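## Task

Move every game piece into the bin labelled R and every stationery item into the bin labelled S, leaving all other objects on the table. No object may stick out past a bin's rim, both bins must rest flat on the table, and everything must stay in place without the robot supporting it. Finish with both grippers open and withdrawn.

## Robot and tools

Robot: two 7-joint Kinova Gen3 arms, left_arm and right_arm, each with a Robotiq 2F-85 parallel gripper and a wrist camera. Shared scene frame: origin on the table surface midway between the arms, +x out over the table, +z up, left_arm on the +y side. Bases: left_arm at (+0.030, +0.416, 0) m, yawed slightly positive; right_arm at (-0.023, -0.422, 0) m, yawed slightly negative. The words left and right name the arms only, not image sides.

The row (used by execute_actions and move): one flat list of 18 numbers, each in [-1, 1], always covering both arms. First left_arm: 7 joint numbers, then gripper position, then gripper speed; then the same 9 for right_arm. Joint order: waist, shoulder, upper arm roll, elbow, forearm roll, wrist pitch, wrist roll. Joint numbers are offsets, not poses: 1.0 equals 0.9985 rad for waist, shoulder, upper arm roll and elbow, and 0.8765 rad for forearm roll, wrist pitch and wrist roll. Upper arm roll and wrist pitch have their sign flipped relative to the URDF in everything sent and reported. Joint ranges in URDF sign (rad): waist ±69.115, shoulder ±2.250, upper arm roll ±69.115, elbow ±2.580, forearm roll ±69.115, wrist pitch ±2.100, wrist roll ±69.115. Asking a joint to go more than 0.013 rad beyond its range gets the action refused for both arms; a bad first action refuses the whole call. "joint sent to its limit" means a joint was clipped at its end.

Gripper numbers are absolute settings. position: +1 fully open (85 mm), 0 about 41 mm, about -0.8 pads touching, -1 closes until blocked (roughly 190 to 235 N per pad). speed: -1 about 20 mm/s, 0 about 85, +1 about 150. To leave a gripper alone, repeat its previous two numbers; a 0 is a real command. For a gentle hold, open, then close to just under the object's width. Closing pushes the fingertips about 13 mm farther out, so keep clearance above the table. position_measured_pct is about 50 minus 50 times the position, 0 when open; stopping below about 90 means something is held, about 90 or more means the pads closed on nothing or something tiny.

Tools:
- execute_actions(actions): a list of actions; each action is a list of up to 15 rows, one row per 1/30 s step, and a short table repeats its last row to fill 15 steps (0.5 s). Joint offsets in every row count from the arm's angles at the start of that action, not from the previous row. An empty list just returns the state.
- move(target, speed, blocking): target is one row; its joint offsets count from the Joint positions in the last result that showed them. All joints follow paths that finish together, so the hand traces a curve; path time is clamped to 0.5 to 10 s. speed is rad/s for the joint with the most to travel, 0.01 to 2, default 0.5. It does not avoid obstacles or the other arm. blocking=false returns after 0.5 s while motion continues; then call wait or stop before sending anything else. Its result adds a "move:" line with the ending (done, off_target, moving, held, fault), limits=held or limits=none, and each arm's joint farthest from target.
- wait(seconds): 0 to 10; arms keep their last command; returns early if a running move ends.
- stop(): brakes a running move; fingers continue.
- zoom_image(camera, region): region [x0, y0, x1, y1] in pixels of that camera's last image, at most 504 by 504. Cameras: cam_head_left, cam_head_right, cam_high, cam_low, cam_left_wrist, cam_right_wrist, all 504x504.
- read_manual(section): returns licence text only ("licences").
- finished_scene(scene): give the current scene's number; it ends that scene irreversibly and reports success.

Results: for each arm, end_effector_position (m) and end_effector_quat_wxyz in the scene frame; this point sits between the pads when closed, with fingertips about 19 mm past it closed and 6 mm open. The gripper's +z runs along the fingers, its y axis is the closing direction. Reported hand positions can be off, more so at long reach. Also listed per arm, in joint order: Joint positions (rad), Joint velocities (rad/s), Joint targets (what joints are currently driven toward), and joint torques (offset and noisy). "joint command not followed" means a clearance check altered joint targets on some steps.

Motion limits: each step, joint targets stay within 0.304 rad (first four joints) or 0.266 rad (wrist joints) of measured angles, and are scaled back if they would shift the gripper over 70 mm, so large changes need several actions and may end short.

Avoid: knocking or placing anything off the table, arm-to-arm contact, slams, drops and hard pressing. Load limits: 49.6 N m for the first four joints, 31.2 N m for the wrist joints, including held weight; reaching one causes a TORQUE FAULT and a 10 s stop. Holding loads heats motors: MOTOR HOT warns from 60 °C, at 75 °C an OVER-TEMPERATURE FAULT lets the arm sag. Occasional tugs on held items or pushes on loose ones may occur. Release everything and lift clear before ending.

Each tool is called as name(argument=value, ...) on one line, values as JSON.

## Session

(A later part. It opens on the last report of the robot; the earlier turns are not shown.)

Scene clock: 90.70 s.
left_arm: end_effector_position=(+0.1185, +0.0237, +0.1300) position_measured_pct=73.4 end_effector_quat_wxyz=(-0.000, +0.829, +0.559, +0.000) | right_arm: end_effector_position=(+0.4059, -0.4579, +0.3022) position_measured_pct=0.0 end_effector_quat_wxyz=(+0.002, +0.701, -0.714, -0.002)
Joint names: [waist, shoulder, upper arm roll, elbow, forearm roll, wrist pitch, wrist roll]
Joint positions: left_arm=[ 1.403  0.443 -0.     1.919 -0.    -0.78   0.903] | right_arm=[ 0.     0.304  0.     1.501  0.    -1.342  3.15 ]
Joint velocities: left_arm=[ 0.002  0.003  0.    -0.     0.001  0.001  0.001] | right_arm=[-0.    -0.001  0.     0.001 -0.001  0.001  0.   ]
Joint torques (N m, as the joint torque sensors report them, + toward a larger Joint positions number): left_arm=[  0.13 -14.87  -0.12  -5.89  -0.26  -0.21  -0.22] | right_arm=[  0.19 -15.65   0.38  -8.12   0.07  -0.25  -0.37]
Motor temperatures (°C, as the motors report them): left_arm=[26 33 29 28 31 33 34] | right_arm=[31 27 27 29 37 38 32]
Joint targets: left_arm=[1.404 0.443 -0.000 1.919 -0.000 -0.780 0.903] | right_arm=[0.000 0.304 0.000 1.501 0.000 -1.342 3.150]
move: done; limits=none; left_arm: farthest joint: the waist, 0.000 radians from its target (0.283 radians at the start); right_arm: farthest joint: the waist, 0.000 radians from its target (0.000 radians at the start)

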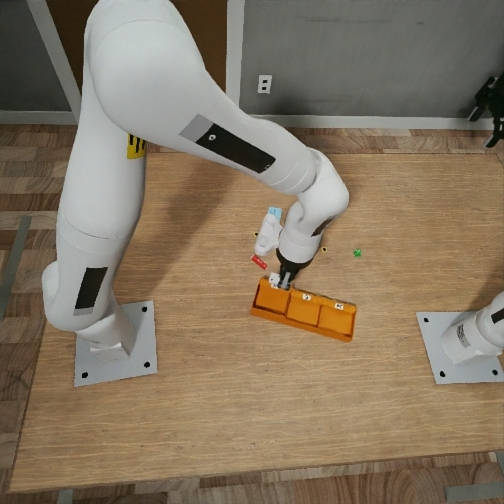

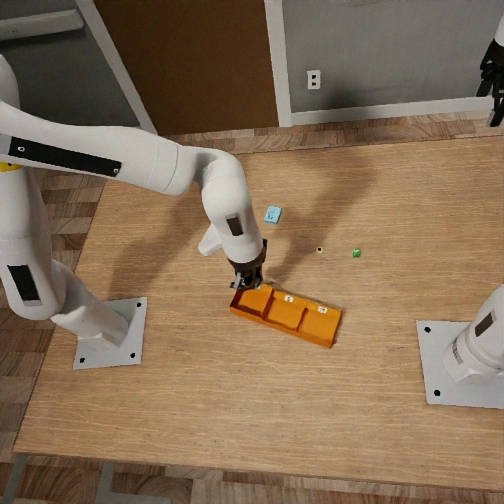

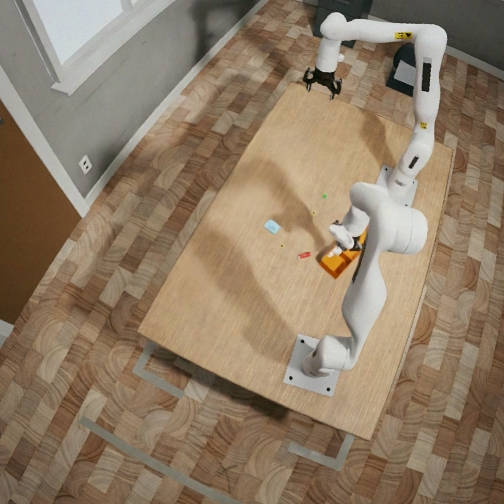

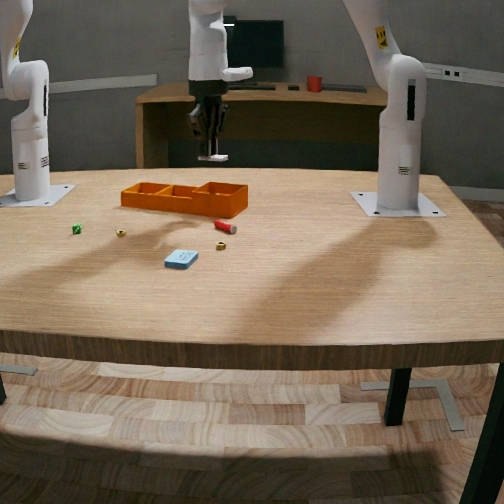

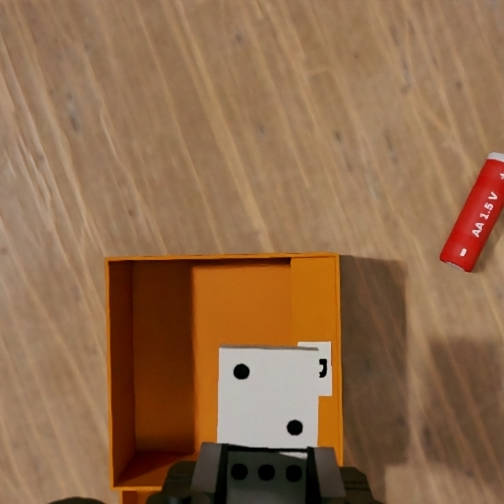

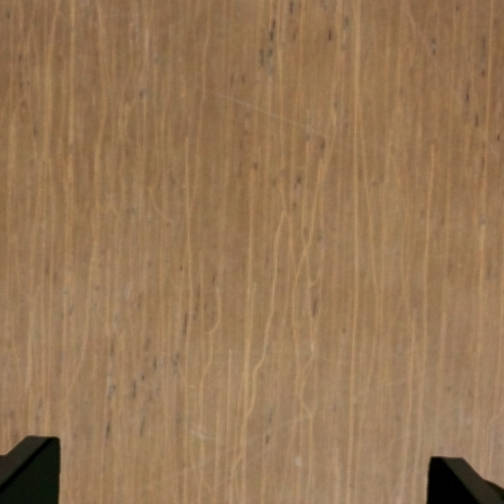

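move(target=[0.032,-0.031,0,0.057,0,0.031,0.036,-1,0.5,0,0,0,0,0,0,0,1,0])

move(target=[0,0.12,0,0.055,0,0.2,0,-1,0.5,0,0,0,0,0,0,0,1,0], speed=0.3)

Scene clock: 101.13 s.
left_arm: end_effector_position=(+0.1017, +0.0380, +0.1297) position_measured_pct=73.4 end_effector_quat_wxyz=(+0.000, +0.829, +0.559, -0.000) | right_arm: end_effector_position=(+0.4059, -0.4579, +0.3022) position_measured_pct=0.0 end_effector_quat_wxyz=(+0.002, +0.701, -0.714, -0.002)
Joint names: [waist, shoulder, upper arm roll, elbow, forearm roll, wrist pitch, wrist roll]
Joint positions: left_arm=[ 1.435  0.412 -0.     1.976 -0.    -0.753  0.935] | right_arm=[ 0.     0.304  0.     1.501  0.    -1.342  3.15 ]
Joint velocities: left_arm=[ 0.002 -0.002  0.001  0.001 -0.     0.001 -0.002] | right_arm=[ 0.     0.001  0.    -0.001 -0.001  0.    -0.   ]
Joint torques (N m, as the joint torque sensors report them, + toward a larger Joint positions number): left_arm=[  0.2  -14.24  -0.21  -5.69  -0.12  -0.22  -0.26] | right_arm=[  0.02 -15.7    0.23  -8.14  -0.04  -0.17  -0.35]
Motor temperatures (°C, as the motors report them): left_arm=[26 33 29 28 31 33 34] | right_arm=[31 27 27 29 37 38 32]
Joint targets: left_arm=[1.435 0.412 -0.000 1.976 -0.000 -0.753 0.935] | right_arm=[0.000 0.304 0.000 1.501 0.000 -1.342 3.150]
move: done; limits=none; left_arm: farthest joint: the waist, 0.000 radians from its target (0.031 radians at the start); right_arm: farthest joint: the waist, 0.000 radians from its target (0.000 radians at the start)

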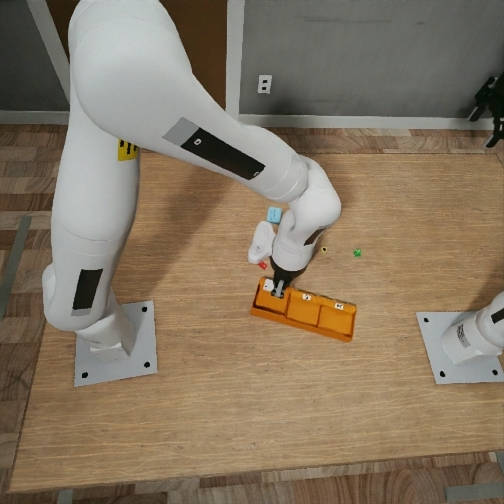

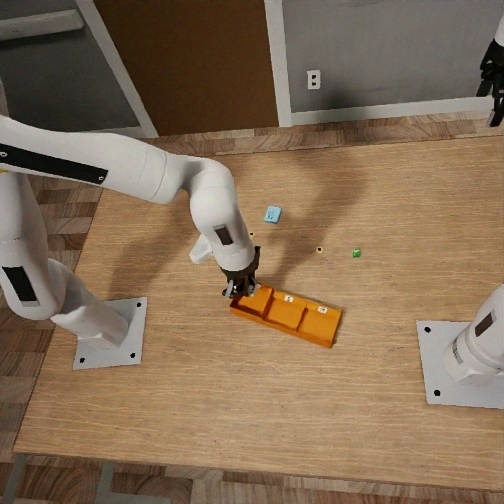

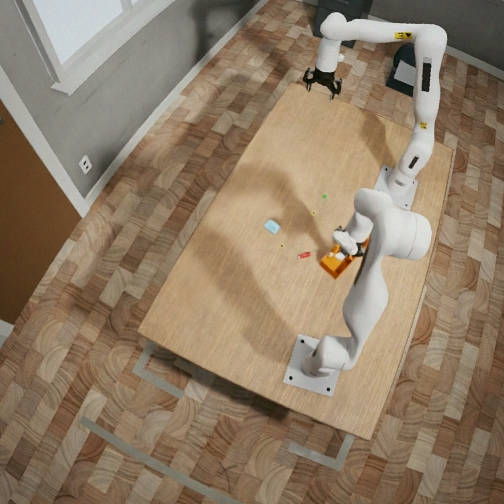

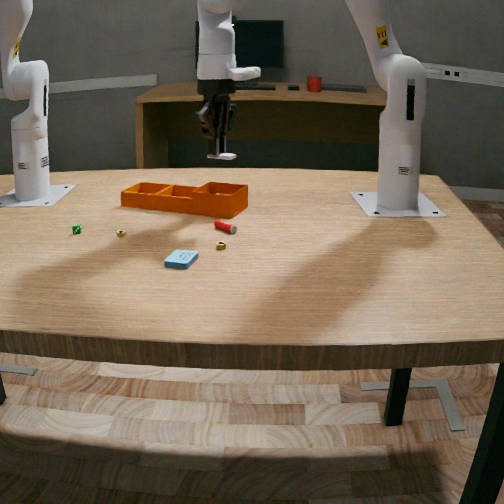

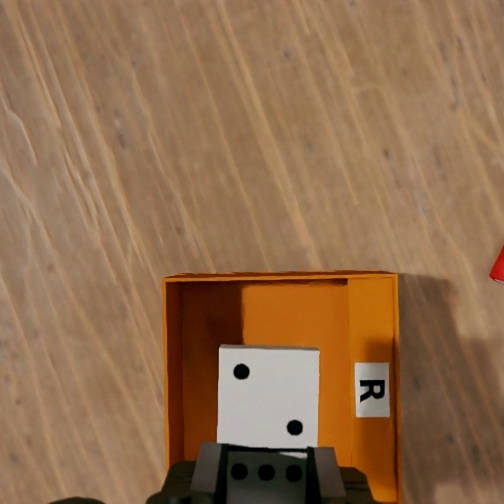

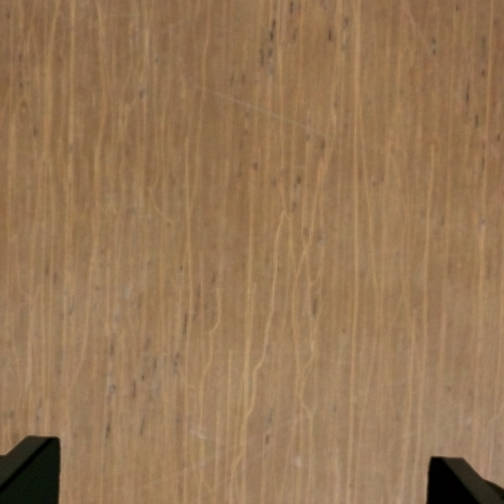

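Scene clock: 102.17 s.
left_arm: end_effector_position=(+0.1022, +0.0361, +0.0730) position_measured_pct=73.4 end_effector_quat_wxyz=(+0.001, +0.829, +0.559, -0.000) | right_arm: end_effector_position=(+0.4059, -0.4579, +0.3022) position_measured_pct=0.0 end_effector_quat_wxyz=(+0.002, +0.701, -0.714, -0.002)
Joint names: [waist, shoulder, upper arm roll, elbow, forearm roll, wrist pitch, wrist roll]
Joint positions: left_arm=[ 1.435  0.532 -0.     2.031 -0.    -0.578  0.935] | right_arm=[ 0.     0.304  0.     1.501  0.    -1.342  3.15 ]
Joint velocities: left_arm=[ 0.     0.004 -0.001  0.001 -0.    -0.    -0.001] | right_arm=[ 0.     0.001 -0.     0.001  0.002  0.001  0.   ]
Joint torques (N m, as the joint torque sensors report them, + toward a larger Joint positions number): left_arm=[  0.18 -15.06  -0.16  -4.36  -0.13  -0.17  -0.3 ] | right_arm=[  0.23 -15.64   0.23  -8.16   0.    -0.27  -0.39]
Motor temperatures (°C, as the motors report them): left_arm=[26 33 29 28 31 33 34] | right_arm=[31 27 27 29 37 38 32]
Joint targets: left_arm=[1.435 0.532 -0.000 2.031 -0.000 -0.577 0.935] | right_arm=[0.000 0.304 0.000 1.501 0.000 -1.342 3.150]
move: done; limits=none; left_arm: farthest joint: the waist, 0.000 radians from its target (0.000 radians at the start); right_arm: farthest joint: the waist, 0.000 radians from its target (0.000 radians at the start)

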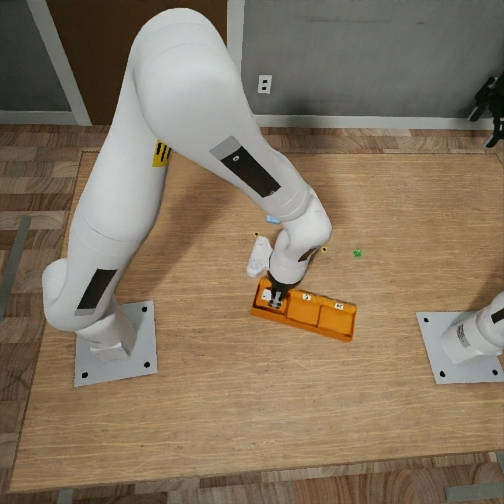

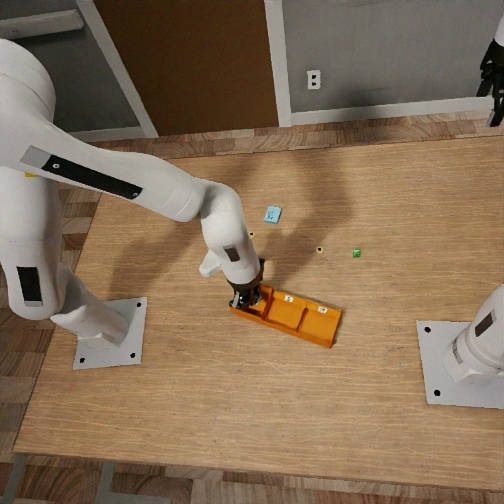

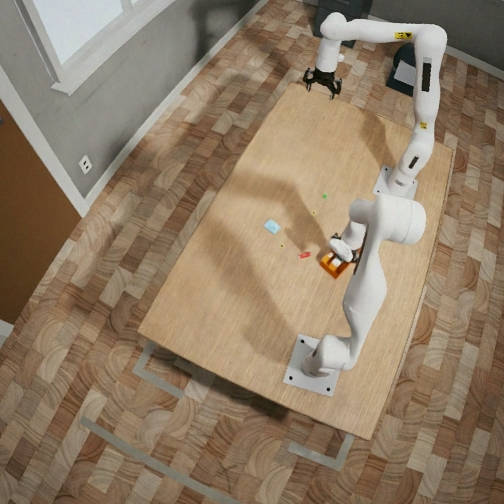

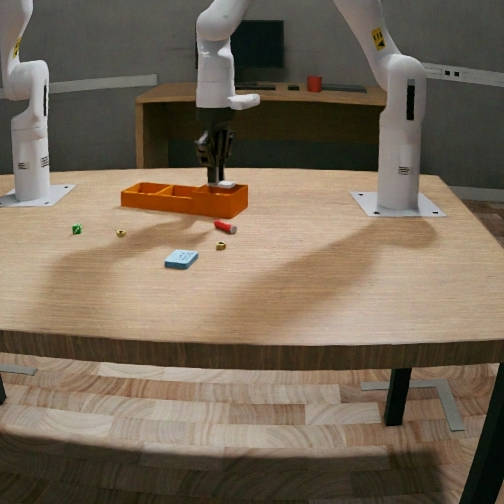

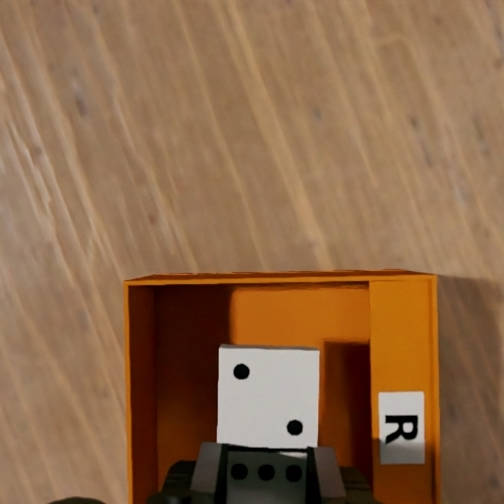

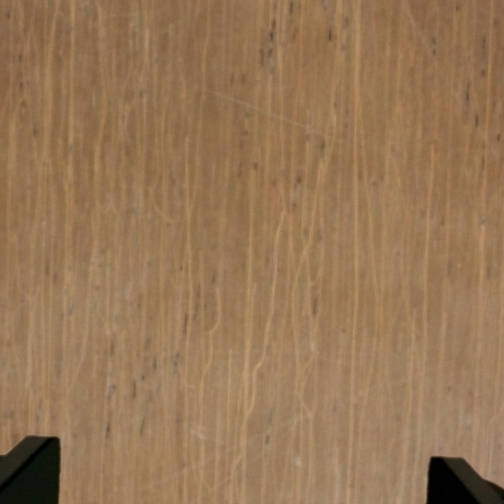

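move(target=[0,0.063,0,0.026,0,0.1,0,-1,0.5,0,0,0,0,0,0,0,1,0], speed=0.2)

move(target=[0,0,0,0,0,0,0,-0.25,0,0,0,0,0,0,0,0,1,0])

move(target=[0,-0.183,0,-0.081,0,-0.3,0,-0.25,0,0,0,0,0,0,0,0,1,0])

Scene clock: 108.90 s.
left_arm: end_effector_position=(+0.1017, +0.0380, +0.0447) position_measured_pct=73.4 end_effector_quat_wxyz=(+0.000, +0.829, +0.559, -0.000) | right_arm: end_effector_position=(+0.4059, -0.4579, +0.3022) position_measured_pct=0.0 end_effector_quat_wxyz=(+0.002, +0.701, -0.714, -0.002)
Joint names: [waist, shoulder, upper arm roll, elbow, forearm roll, wrist pitch, wrist roll]
Joint positions: left_arm=[ 1.435  0.595 -0.     2.057 -0.    -0.49   0.935] | right_arm=[ 0.     0.304  0.     1.501  0.    -1.342  3.15 ]
Joint velocities: left_arm=[-0.001  0.    -0.001  0.001  0.001  0.     0.001] | right_arm=[-0.001  0.     0.     0.     0.002  0.001 -0.   ]
Joint torques (N m, as the joint torque sensors report them, + toward a larger Joint positions number): left_arm=[  0.12 -16.15  -0.23  -3.65  -0.14  -0.21  -0.26] | right_arm=[  0.17 -15.66   0.14  -8.14   0.08  -0.22  -0.35]
Motor temperatures (°C, as the motors report them): left_arm=[26 33 29 28 31 33 34] | right_arm=[31 27 27 29 37 38 32]
Joint targets: left_arm=[1.435 0.595 -0.000 2.057 -0.000 -0.490 0.935] | right_arm=[0.000 0.304 0.000 1.501 0.000 -1.342 3.150]
move: done; limits=none; left_arm: farthest joint: the waist, 0.000 radians from its target (0.000 radians at the start); right_arm: farthest joint: the waist, 0.000 radians from its target (0.000 radians at the start)

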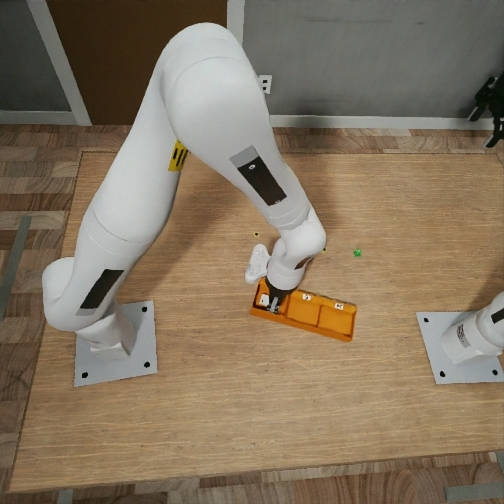

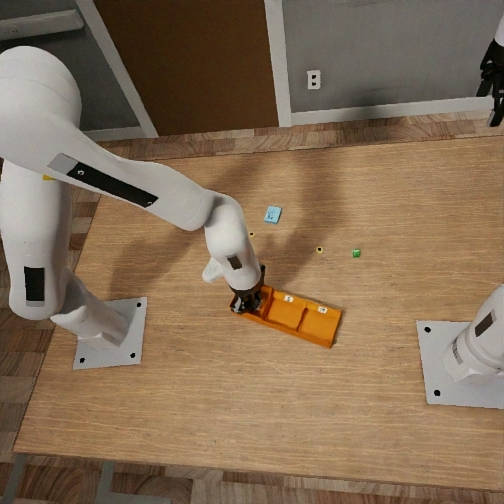

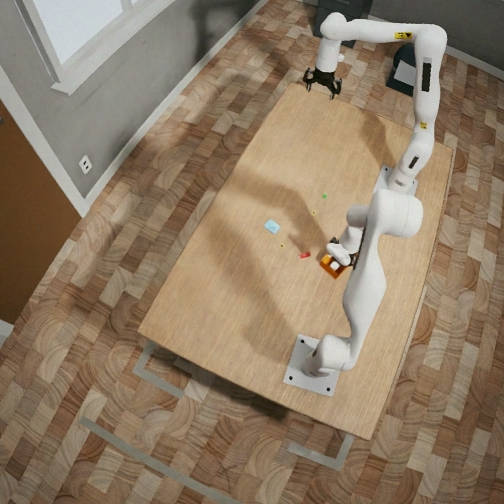

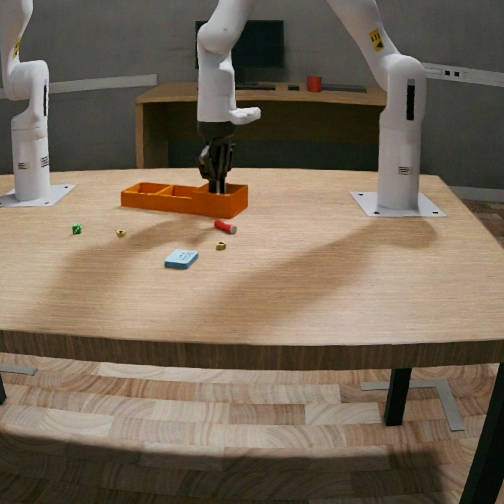

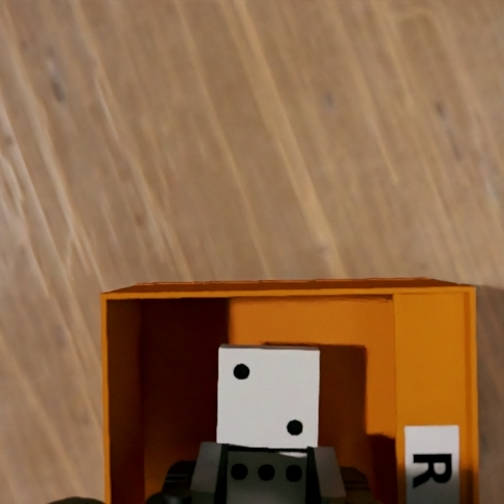

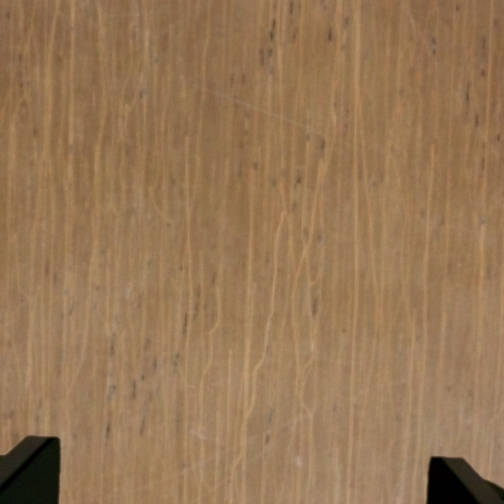

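Scene clock: 109.40 s.
left_arm: end_effector_position=(+0.1017, +0.0380, +0.0447) position_measured_pct=62.3 end_effector_quat_wxyz=(+0.000, +0.829, +0.559, -0.000) | right_arm: end_effector_position=(+0.4059, -0.4579, +0.3022) position_measured_pct=0.0 end_effector_quat_wxyz=(+0.002, +0.701, -0.714, -0.002)
Joint names: [waist, shoulder, upper arm roll, elbow, forearm roll, wrist pitch, wrist roll]
Joint positions: left_arm=[ 1.435  0.595 -0.     2.057 -0.    -0.49   0.935] | right_arm=[ 0.     0.304  0.     1.501  0.    -1.342  3.15 ]
Joint velocities: left_arm=[ 0.     0.001  0.001 -0.001 -0.001  0.001  0.002] | right_arm=[-0.001 -0.001 -0.     0.001  0.     0.001  0.   ]
Joint torques (N m, as the joint torque sensors report them, + toward a larger Joint positions number): left_arm=[  0.16 -15.72  -0.3   -3.73  -0.21  -0.2   -0.25] | right_arm=[  0.12 -15.66   0.29  -8.3   -0.06  -0.27  -0.42]
Motor temperatures (°C, as the motors report them): left_arm=[26 33 29 28 31 33 34] | right_arm=[31 27 27 29 37 38 32]
Joint targets: left_arm=[1.435 0.595 -0.000 2.057 -0.000 -0.490 0.935] | right_arm=[0.000 0.304 0.000 1.501 0.000 -1.342 3.150]
move: done; limits=none; left_arm: farthest joint: the waist, 0.000 radians from its target (0.000 radians at the start); right_arm: farthest joint: the waist, 0.000 radians from its target (0.000 radians at the start)

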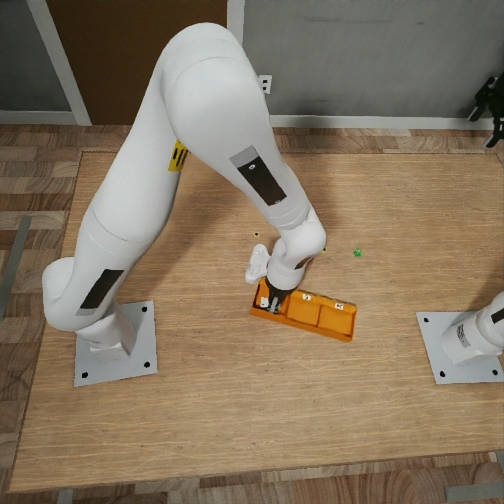

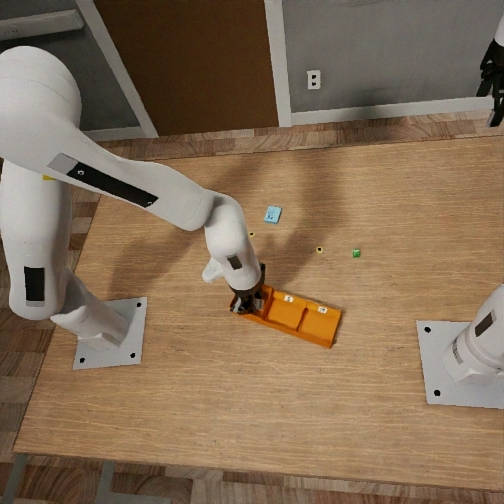

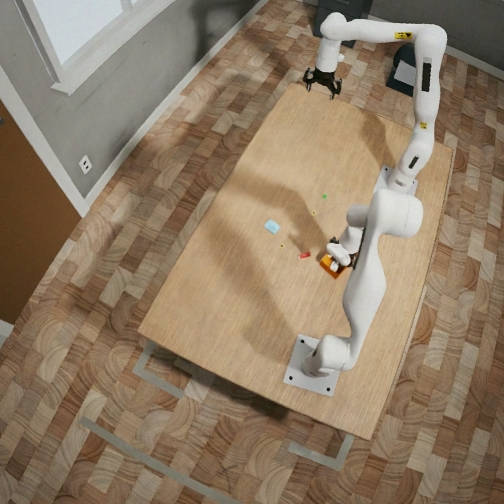

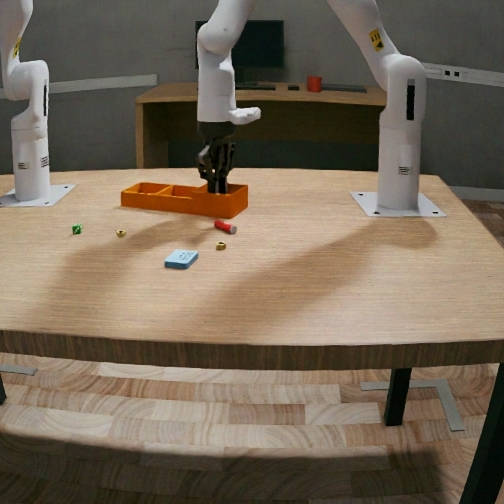

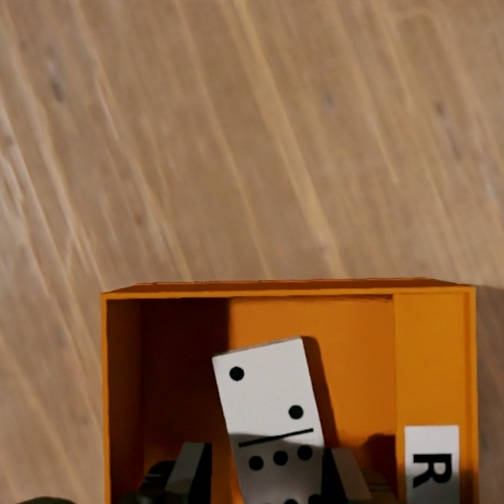

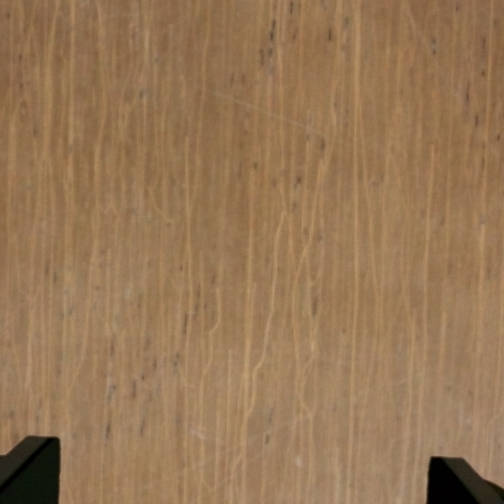

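Scene clock: 110.47 s.
left_arm: end_effector_position=(+0.1017, +0.0379, +0.1298) position_measured_pct=62.3 end_effector_quat_wxyz=(+0.000, +0.829, +0.559, -0.000) | right_arm: end_effector_position=(+0.4059, -0.4579, +0.3022) position_measured_pct=0.0 end_effector_quat_wxyz=(+0.002, +0.701, -0.714, -0.002)
Joint names: [waist, shoulder, upper arm roll, elbow, forearm roll, wrist pitch, wrist roll]
Joint positions: left_arm=[ 1.435  0.412 -0.     1.976 -0.    -0.753  0.935] | right_arm=[ 0.     0.304  0.     1.501  0.    -1.342  3.15 ]
Joint velocities: left_arm=[ 0.001 -0.003  0.002  0.    -0.     0.    -0.001] | right_arm=[ 0.    -0.     0.     0.    -0.002  0.001 -0.   ]
Joint torques (N m, as the joint torque sensors report them, + toward a larger Joint positions number): left_arm=[  0.13 -13.95  -0.27  -5.5   -0.2   -0.16  -0.31] | right_arm=[  0.01 -15.75   0.32  -8.13   0.06  -0.22  -0.37]
Motor temperatures (°C, as the motors report them): left_arm=[26 33 29 28 31 33 34] | right_arm=[31 27 27 29 37 38 32]
Joint targets: left_arm=[1.435 0.412 -0.000 1.976 -0.000 -0.753 0.935] | right_arm=[0.000 0.304 0.000 1.501 0.000 -1.342 3.150]
move: done; limits=none; left_arm: farthest joint: the waist, 0.000 radians from its target (0.000 radians at the start); right_arm: farthest joint: the waist, 0.000 radians from its target (0.000 radians at the start)

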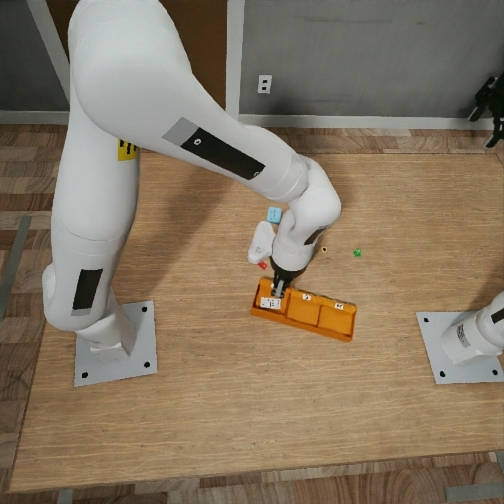

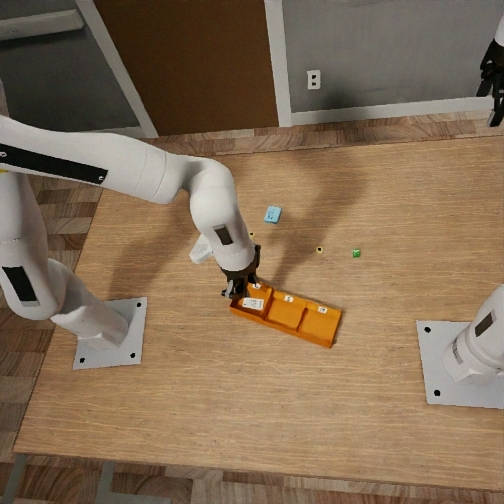

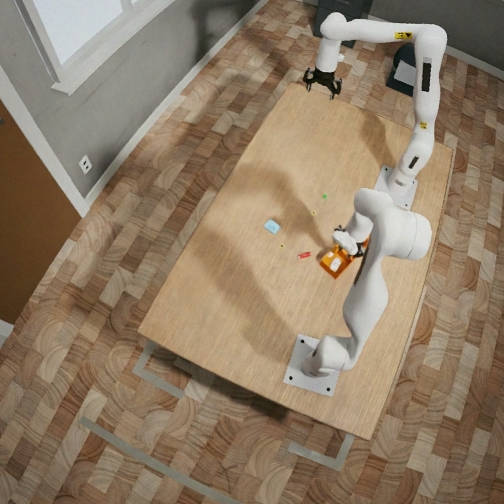

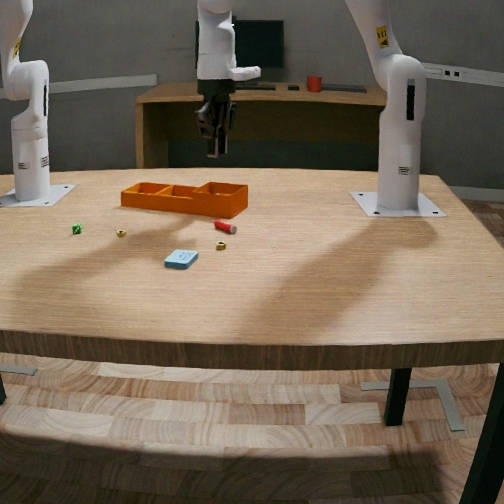

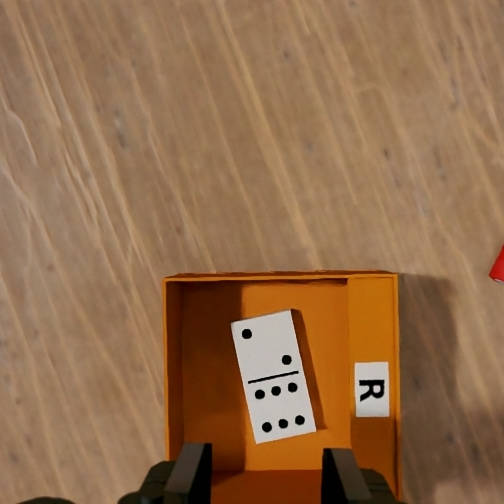

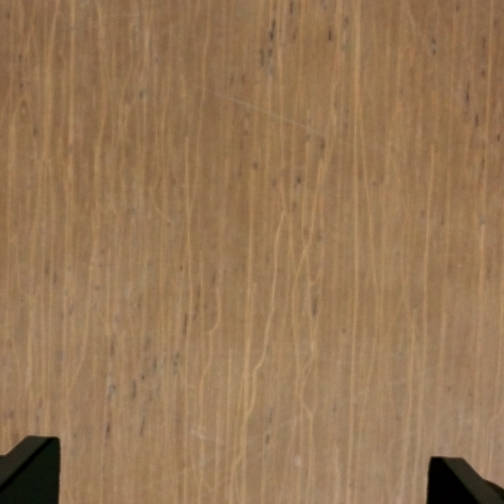

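move(target=[-0.472,0.267,0,-0.509,0,-0.275,1,0.6,0,0,0,0,0,0,0,0,1,0], speed=1)

move(target=[0,0,0,0,0,0,0.466,0.6,0,0,0,0,0,0,0,0,1,0], speed=1)

Scene clock: 121.50 s.
left_arm: end_effector_position=(+0.3610, +0.0032, +0.1300) position_measured_pct=19.8 end_effector_quat_wxyz=(+0.001, +0.299, +0.954, -0.000) | right_arm: end_effector_position=(+0.4059, -0.4579, +0.3022) position_measured_pct=0.0 end_effector_quat_wxyz=(+0.002, +0.701, -0.714, -0.002)
Joint names: [waist, shoulder, upper arm roll, elbow, forearm roll, wrist pitch, wrist roll]
Joint positions: left_arm=[ 0.964  0.679 -0.     1.468 -0.    -0.994  1.812] | right_arm=[ 0.     0.304  0.     1.501  0.    -1.342  3.15 ]
Joint velocities: left_arm=[-0.003  0.002  0.     0.     0.001  0.    -0.001] | right_arm=[-0.001 -0.    -0.    -0.    -0.001 -0.001  0.   ]
Joint torques (N m, as the joint torque sensors report them, + toward a larger Joint positions number): left_arm=[ -0.14 -20.23  -0.34  -6.89  -0.15  -0.19  -0.21] | right_arm=[  0.13 -15.7    0.24  -8.07   0.08  -0.28  -0.36]
Motor temperatures (°C, as the motors report them): left_arm=[26 33 29 28 31 33 34] | right_arm=[31 27 27 29 37 38 32]
Joint targets: left_arm=[0.964 0.679 -0.000 1.468 -0.000 -0.994 1.812] | right_arm=[0.000 0.304 0.000 1.501 0.000 -1.342 3.150]
move: done; limits=none; left_arm: farthest joint: the waist, 0.000 radians from its target (0.471 radians at the start); right_arm: farthest joint: the waist, 0.000 radians from its target (0.000 radians at the start)

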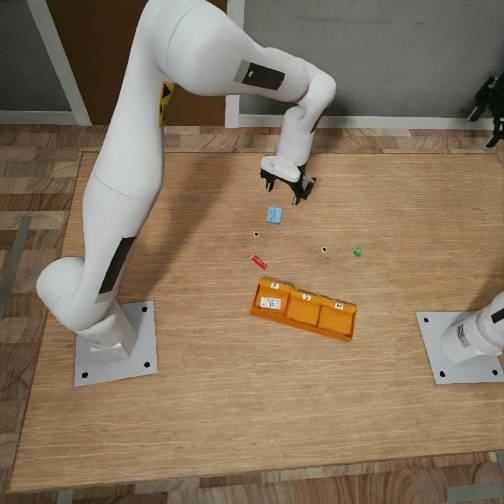

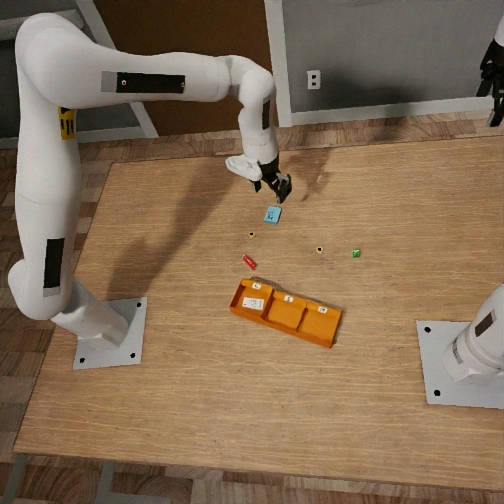

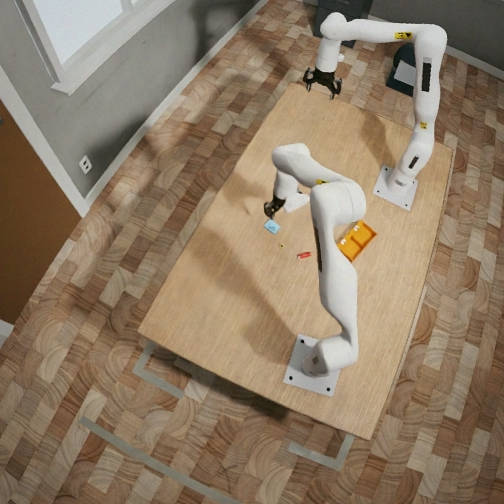

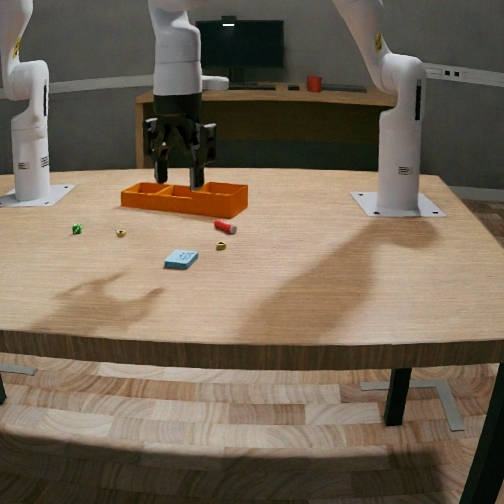

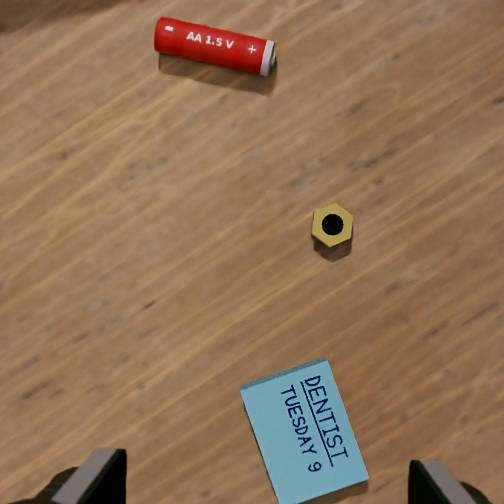

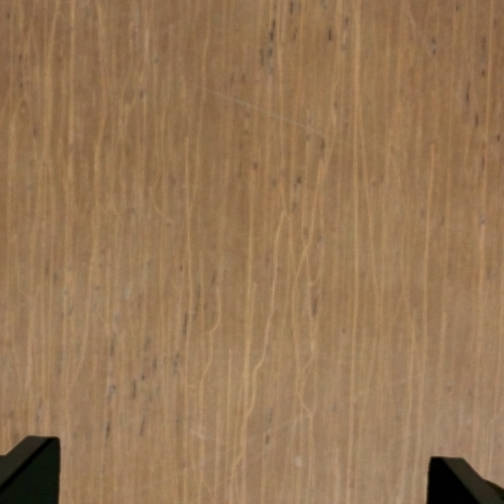

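Scene clock: 122.50 s.
left_arm: end_effector_position=(+0.3610, +0.0032, +0.1300) position_measured_pct=19.8 end_effector_quat_wxyz=(+0.001, +0.099, +0.995, -0.001) | right_arm: end_effector_position=(+0.4059, -0.4579, +0.3022) position_measured_pct=0.0 end_effector_quat_wxyz=(+0.002, +0.701, -0.714, -0.002)
Joint names: [waist, shoulder, upper arm roll, elbow, forearm roll, wrist pitch, wrist roll]
Joint positions: left_arm=[ 0.964  0.679 -0.     1.468 -0.    -0.994  2.22 ] | right_arm=[ 0.     0.304  0.     1.501  0.    -1.342  3.15 ]
Joint velocities: left_arm=[-0.    -0.002  0.     0.    -0.001 -0.     0.   ] | right_arm=[ 0.     0.001 -0.     0.001 -0.001 -0.002  0.   ]
Joint torques (N m, as the joint torque sensors report them, + toward a larger Joint positions number): left_arm=[  0.11 -20.13  -0.48  -7.    -0.21  -0.17  -0.21] | right_arm=[  0.06 -15.74   0.2   -8.23   0.02  -0.37  -0.33]
Motor temperatures (°C, as the motors report them): left_arm=[26 33 29 28 31 33 34] | right_arm=[31 27 27 29 37 38 32]
Joint targets: left_arm=[0.964 0.679 -0.000 1.468 -0.000 -0.994 2.220] | right_arm=[0.000 0.304 0.000 1.501 0.000 -1.342 3.150]
move: done; limits=none; left_arm: farthest joint: the wrist roll, 0.001 radians from its target (0.409 radians at the start); right_arm: farthest joint: the waist, 0.000 radians from its target (0.000 radians at the start)

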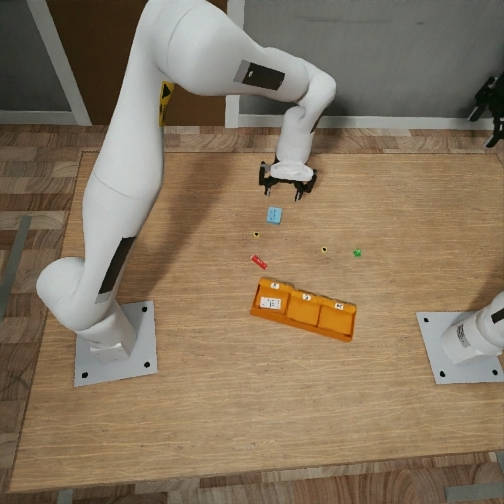

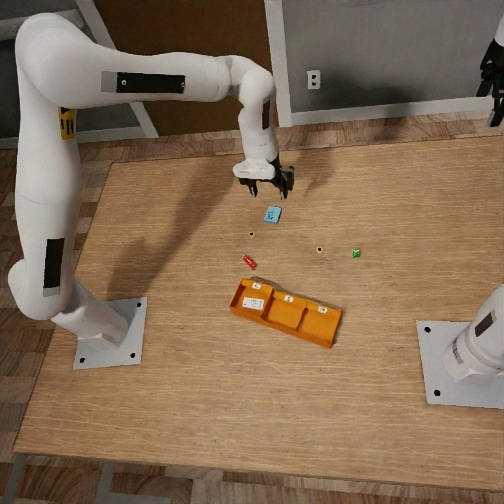

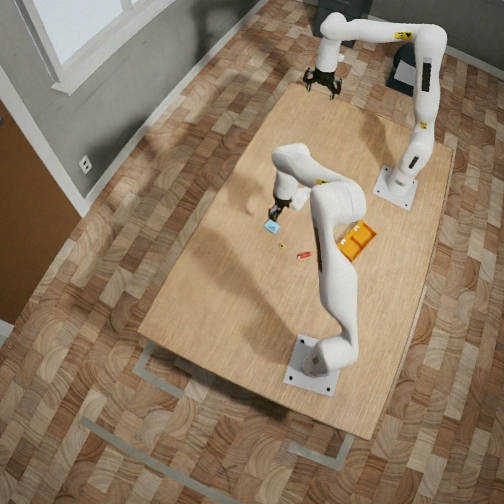

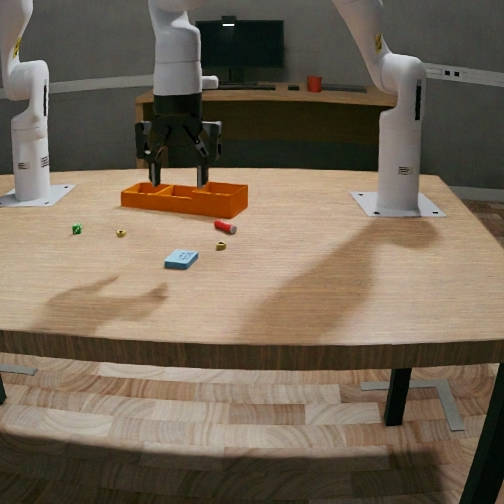

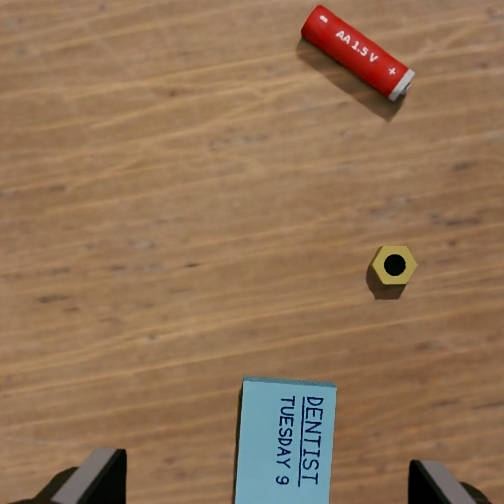

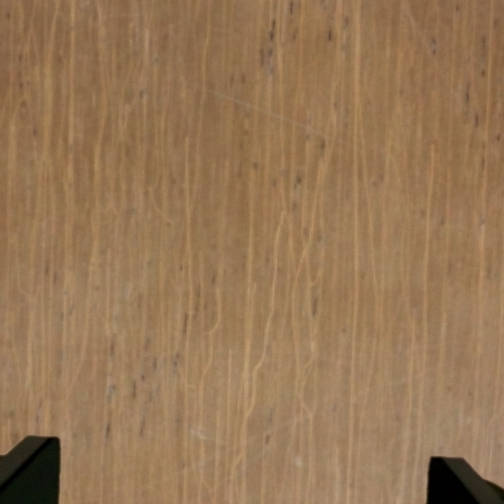

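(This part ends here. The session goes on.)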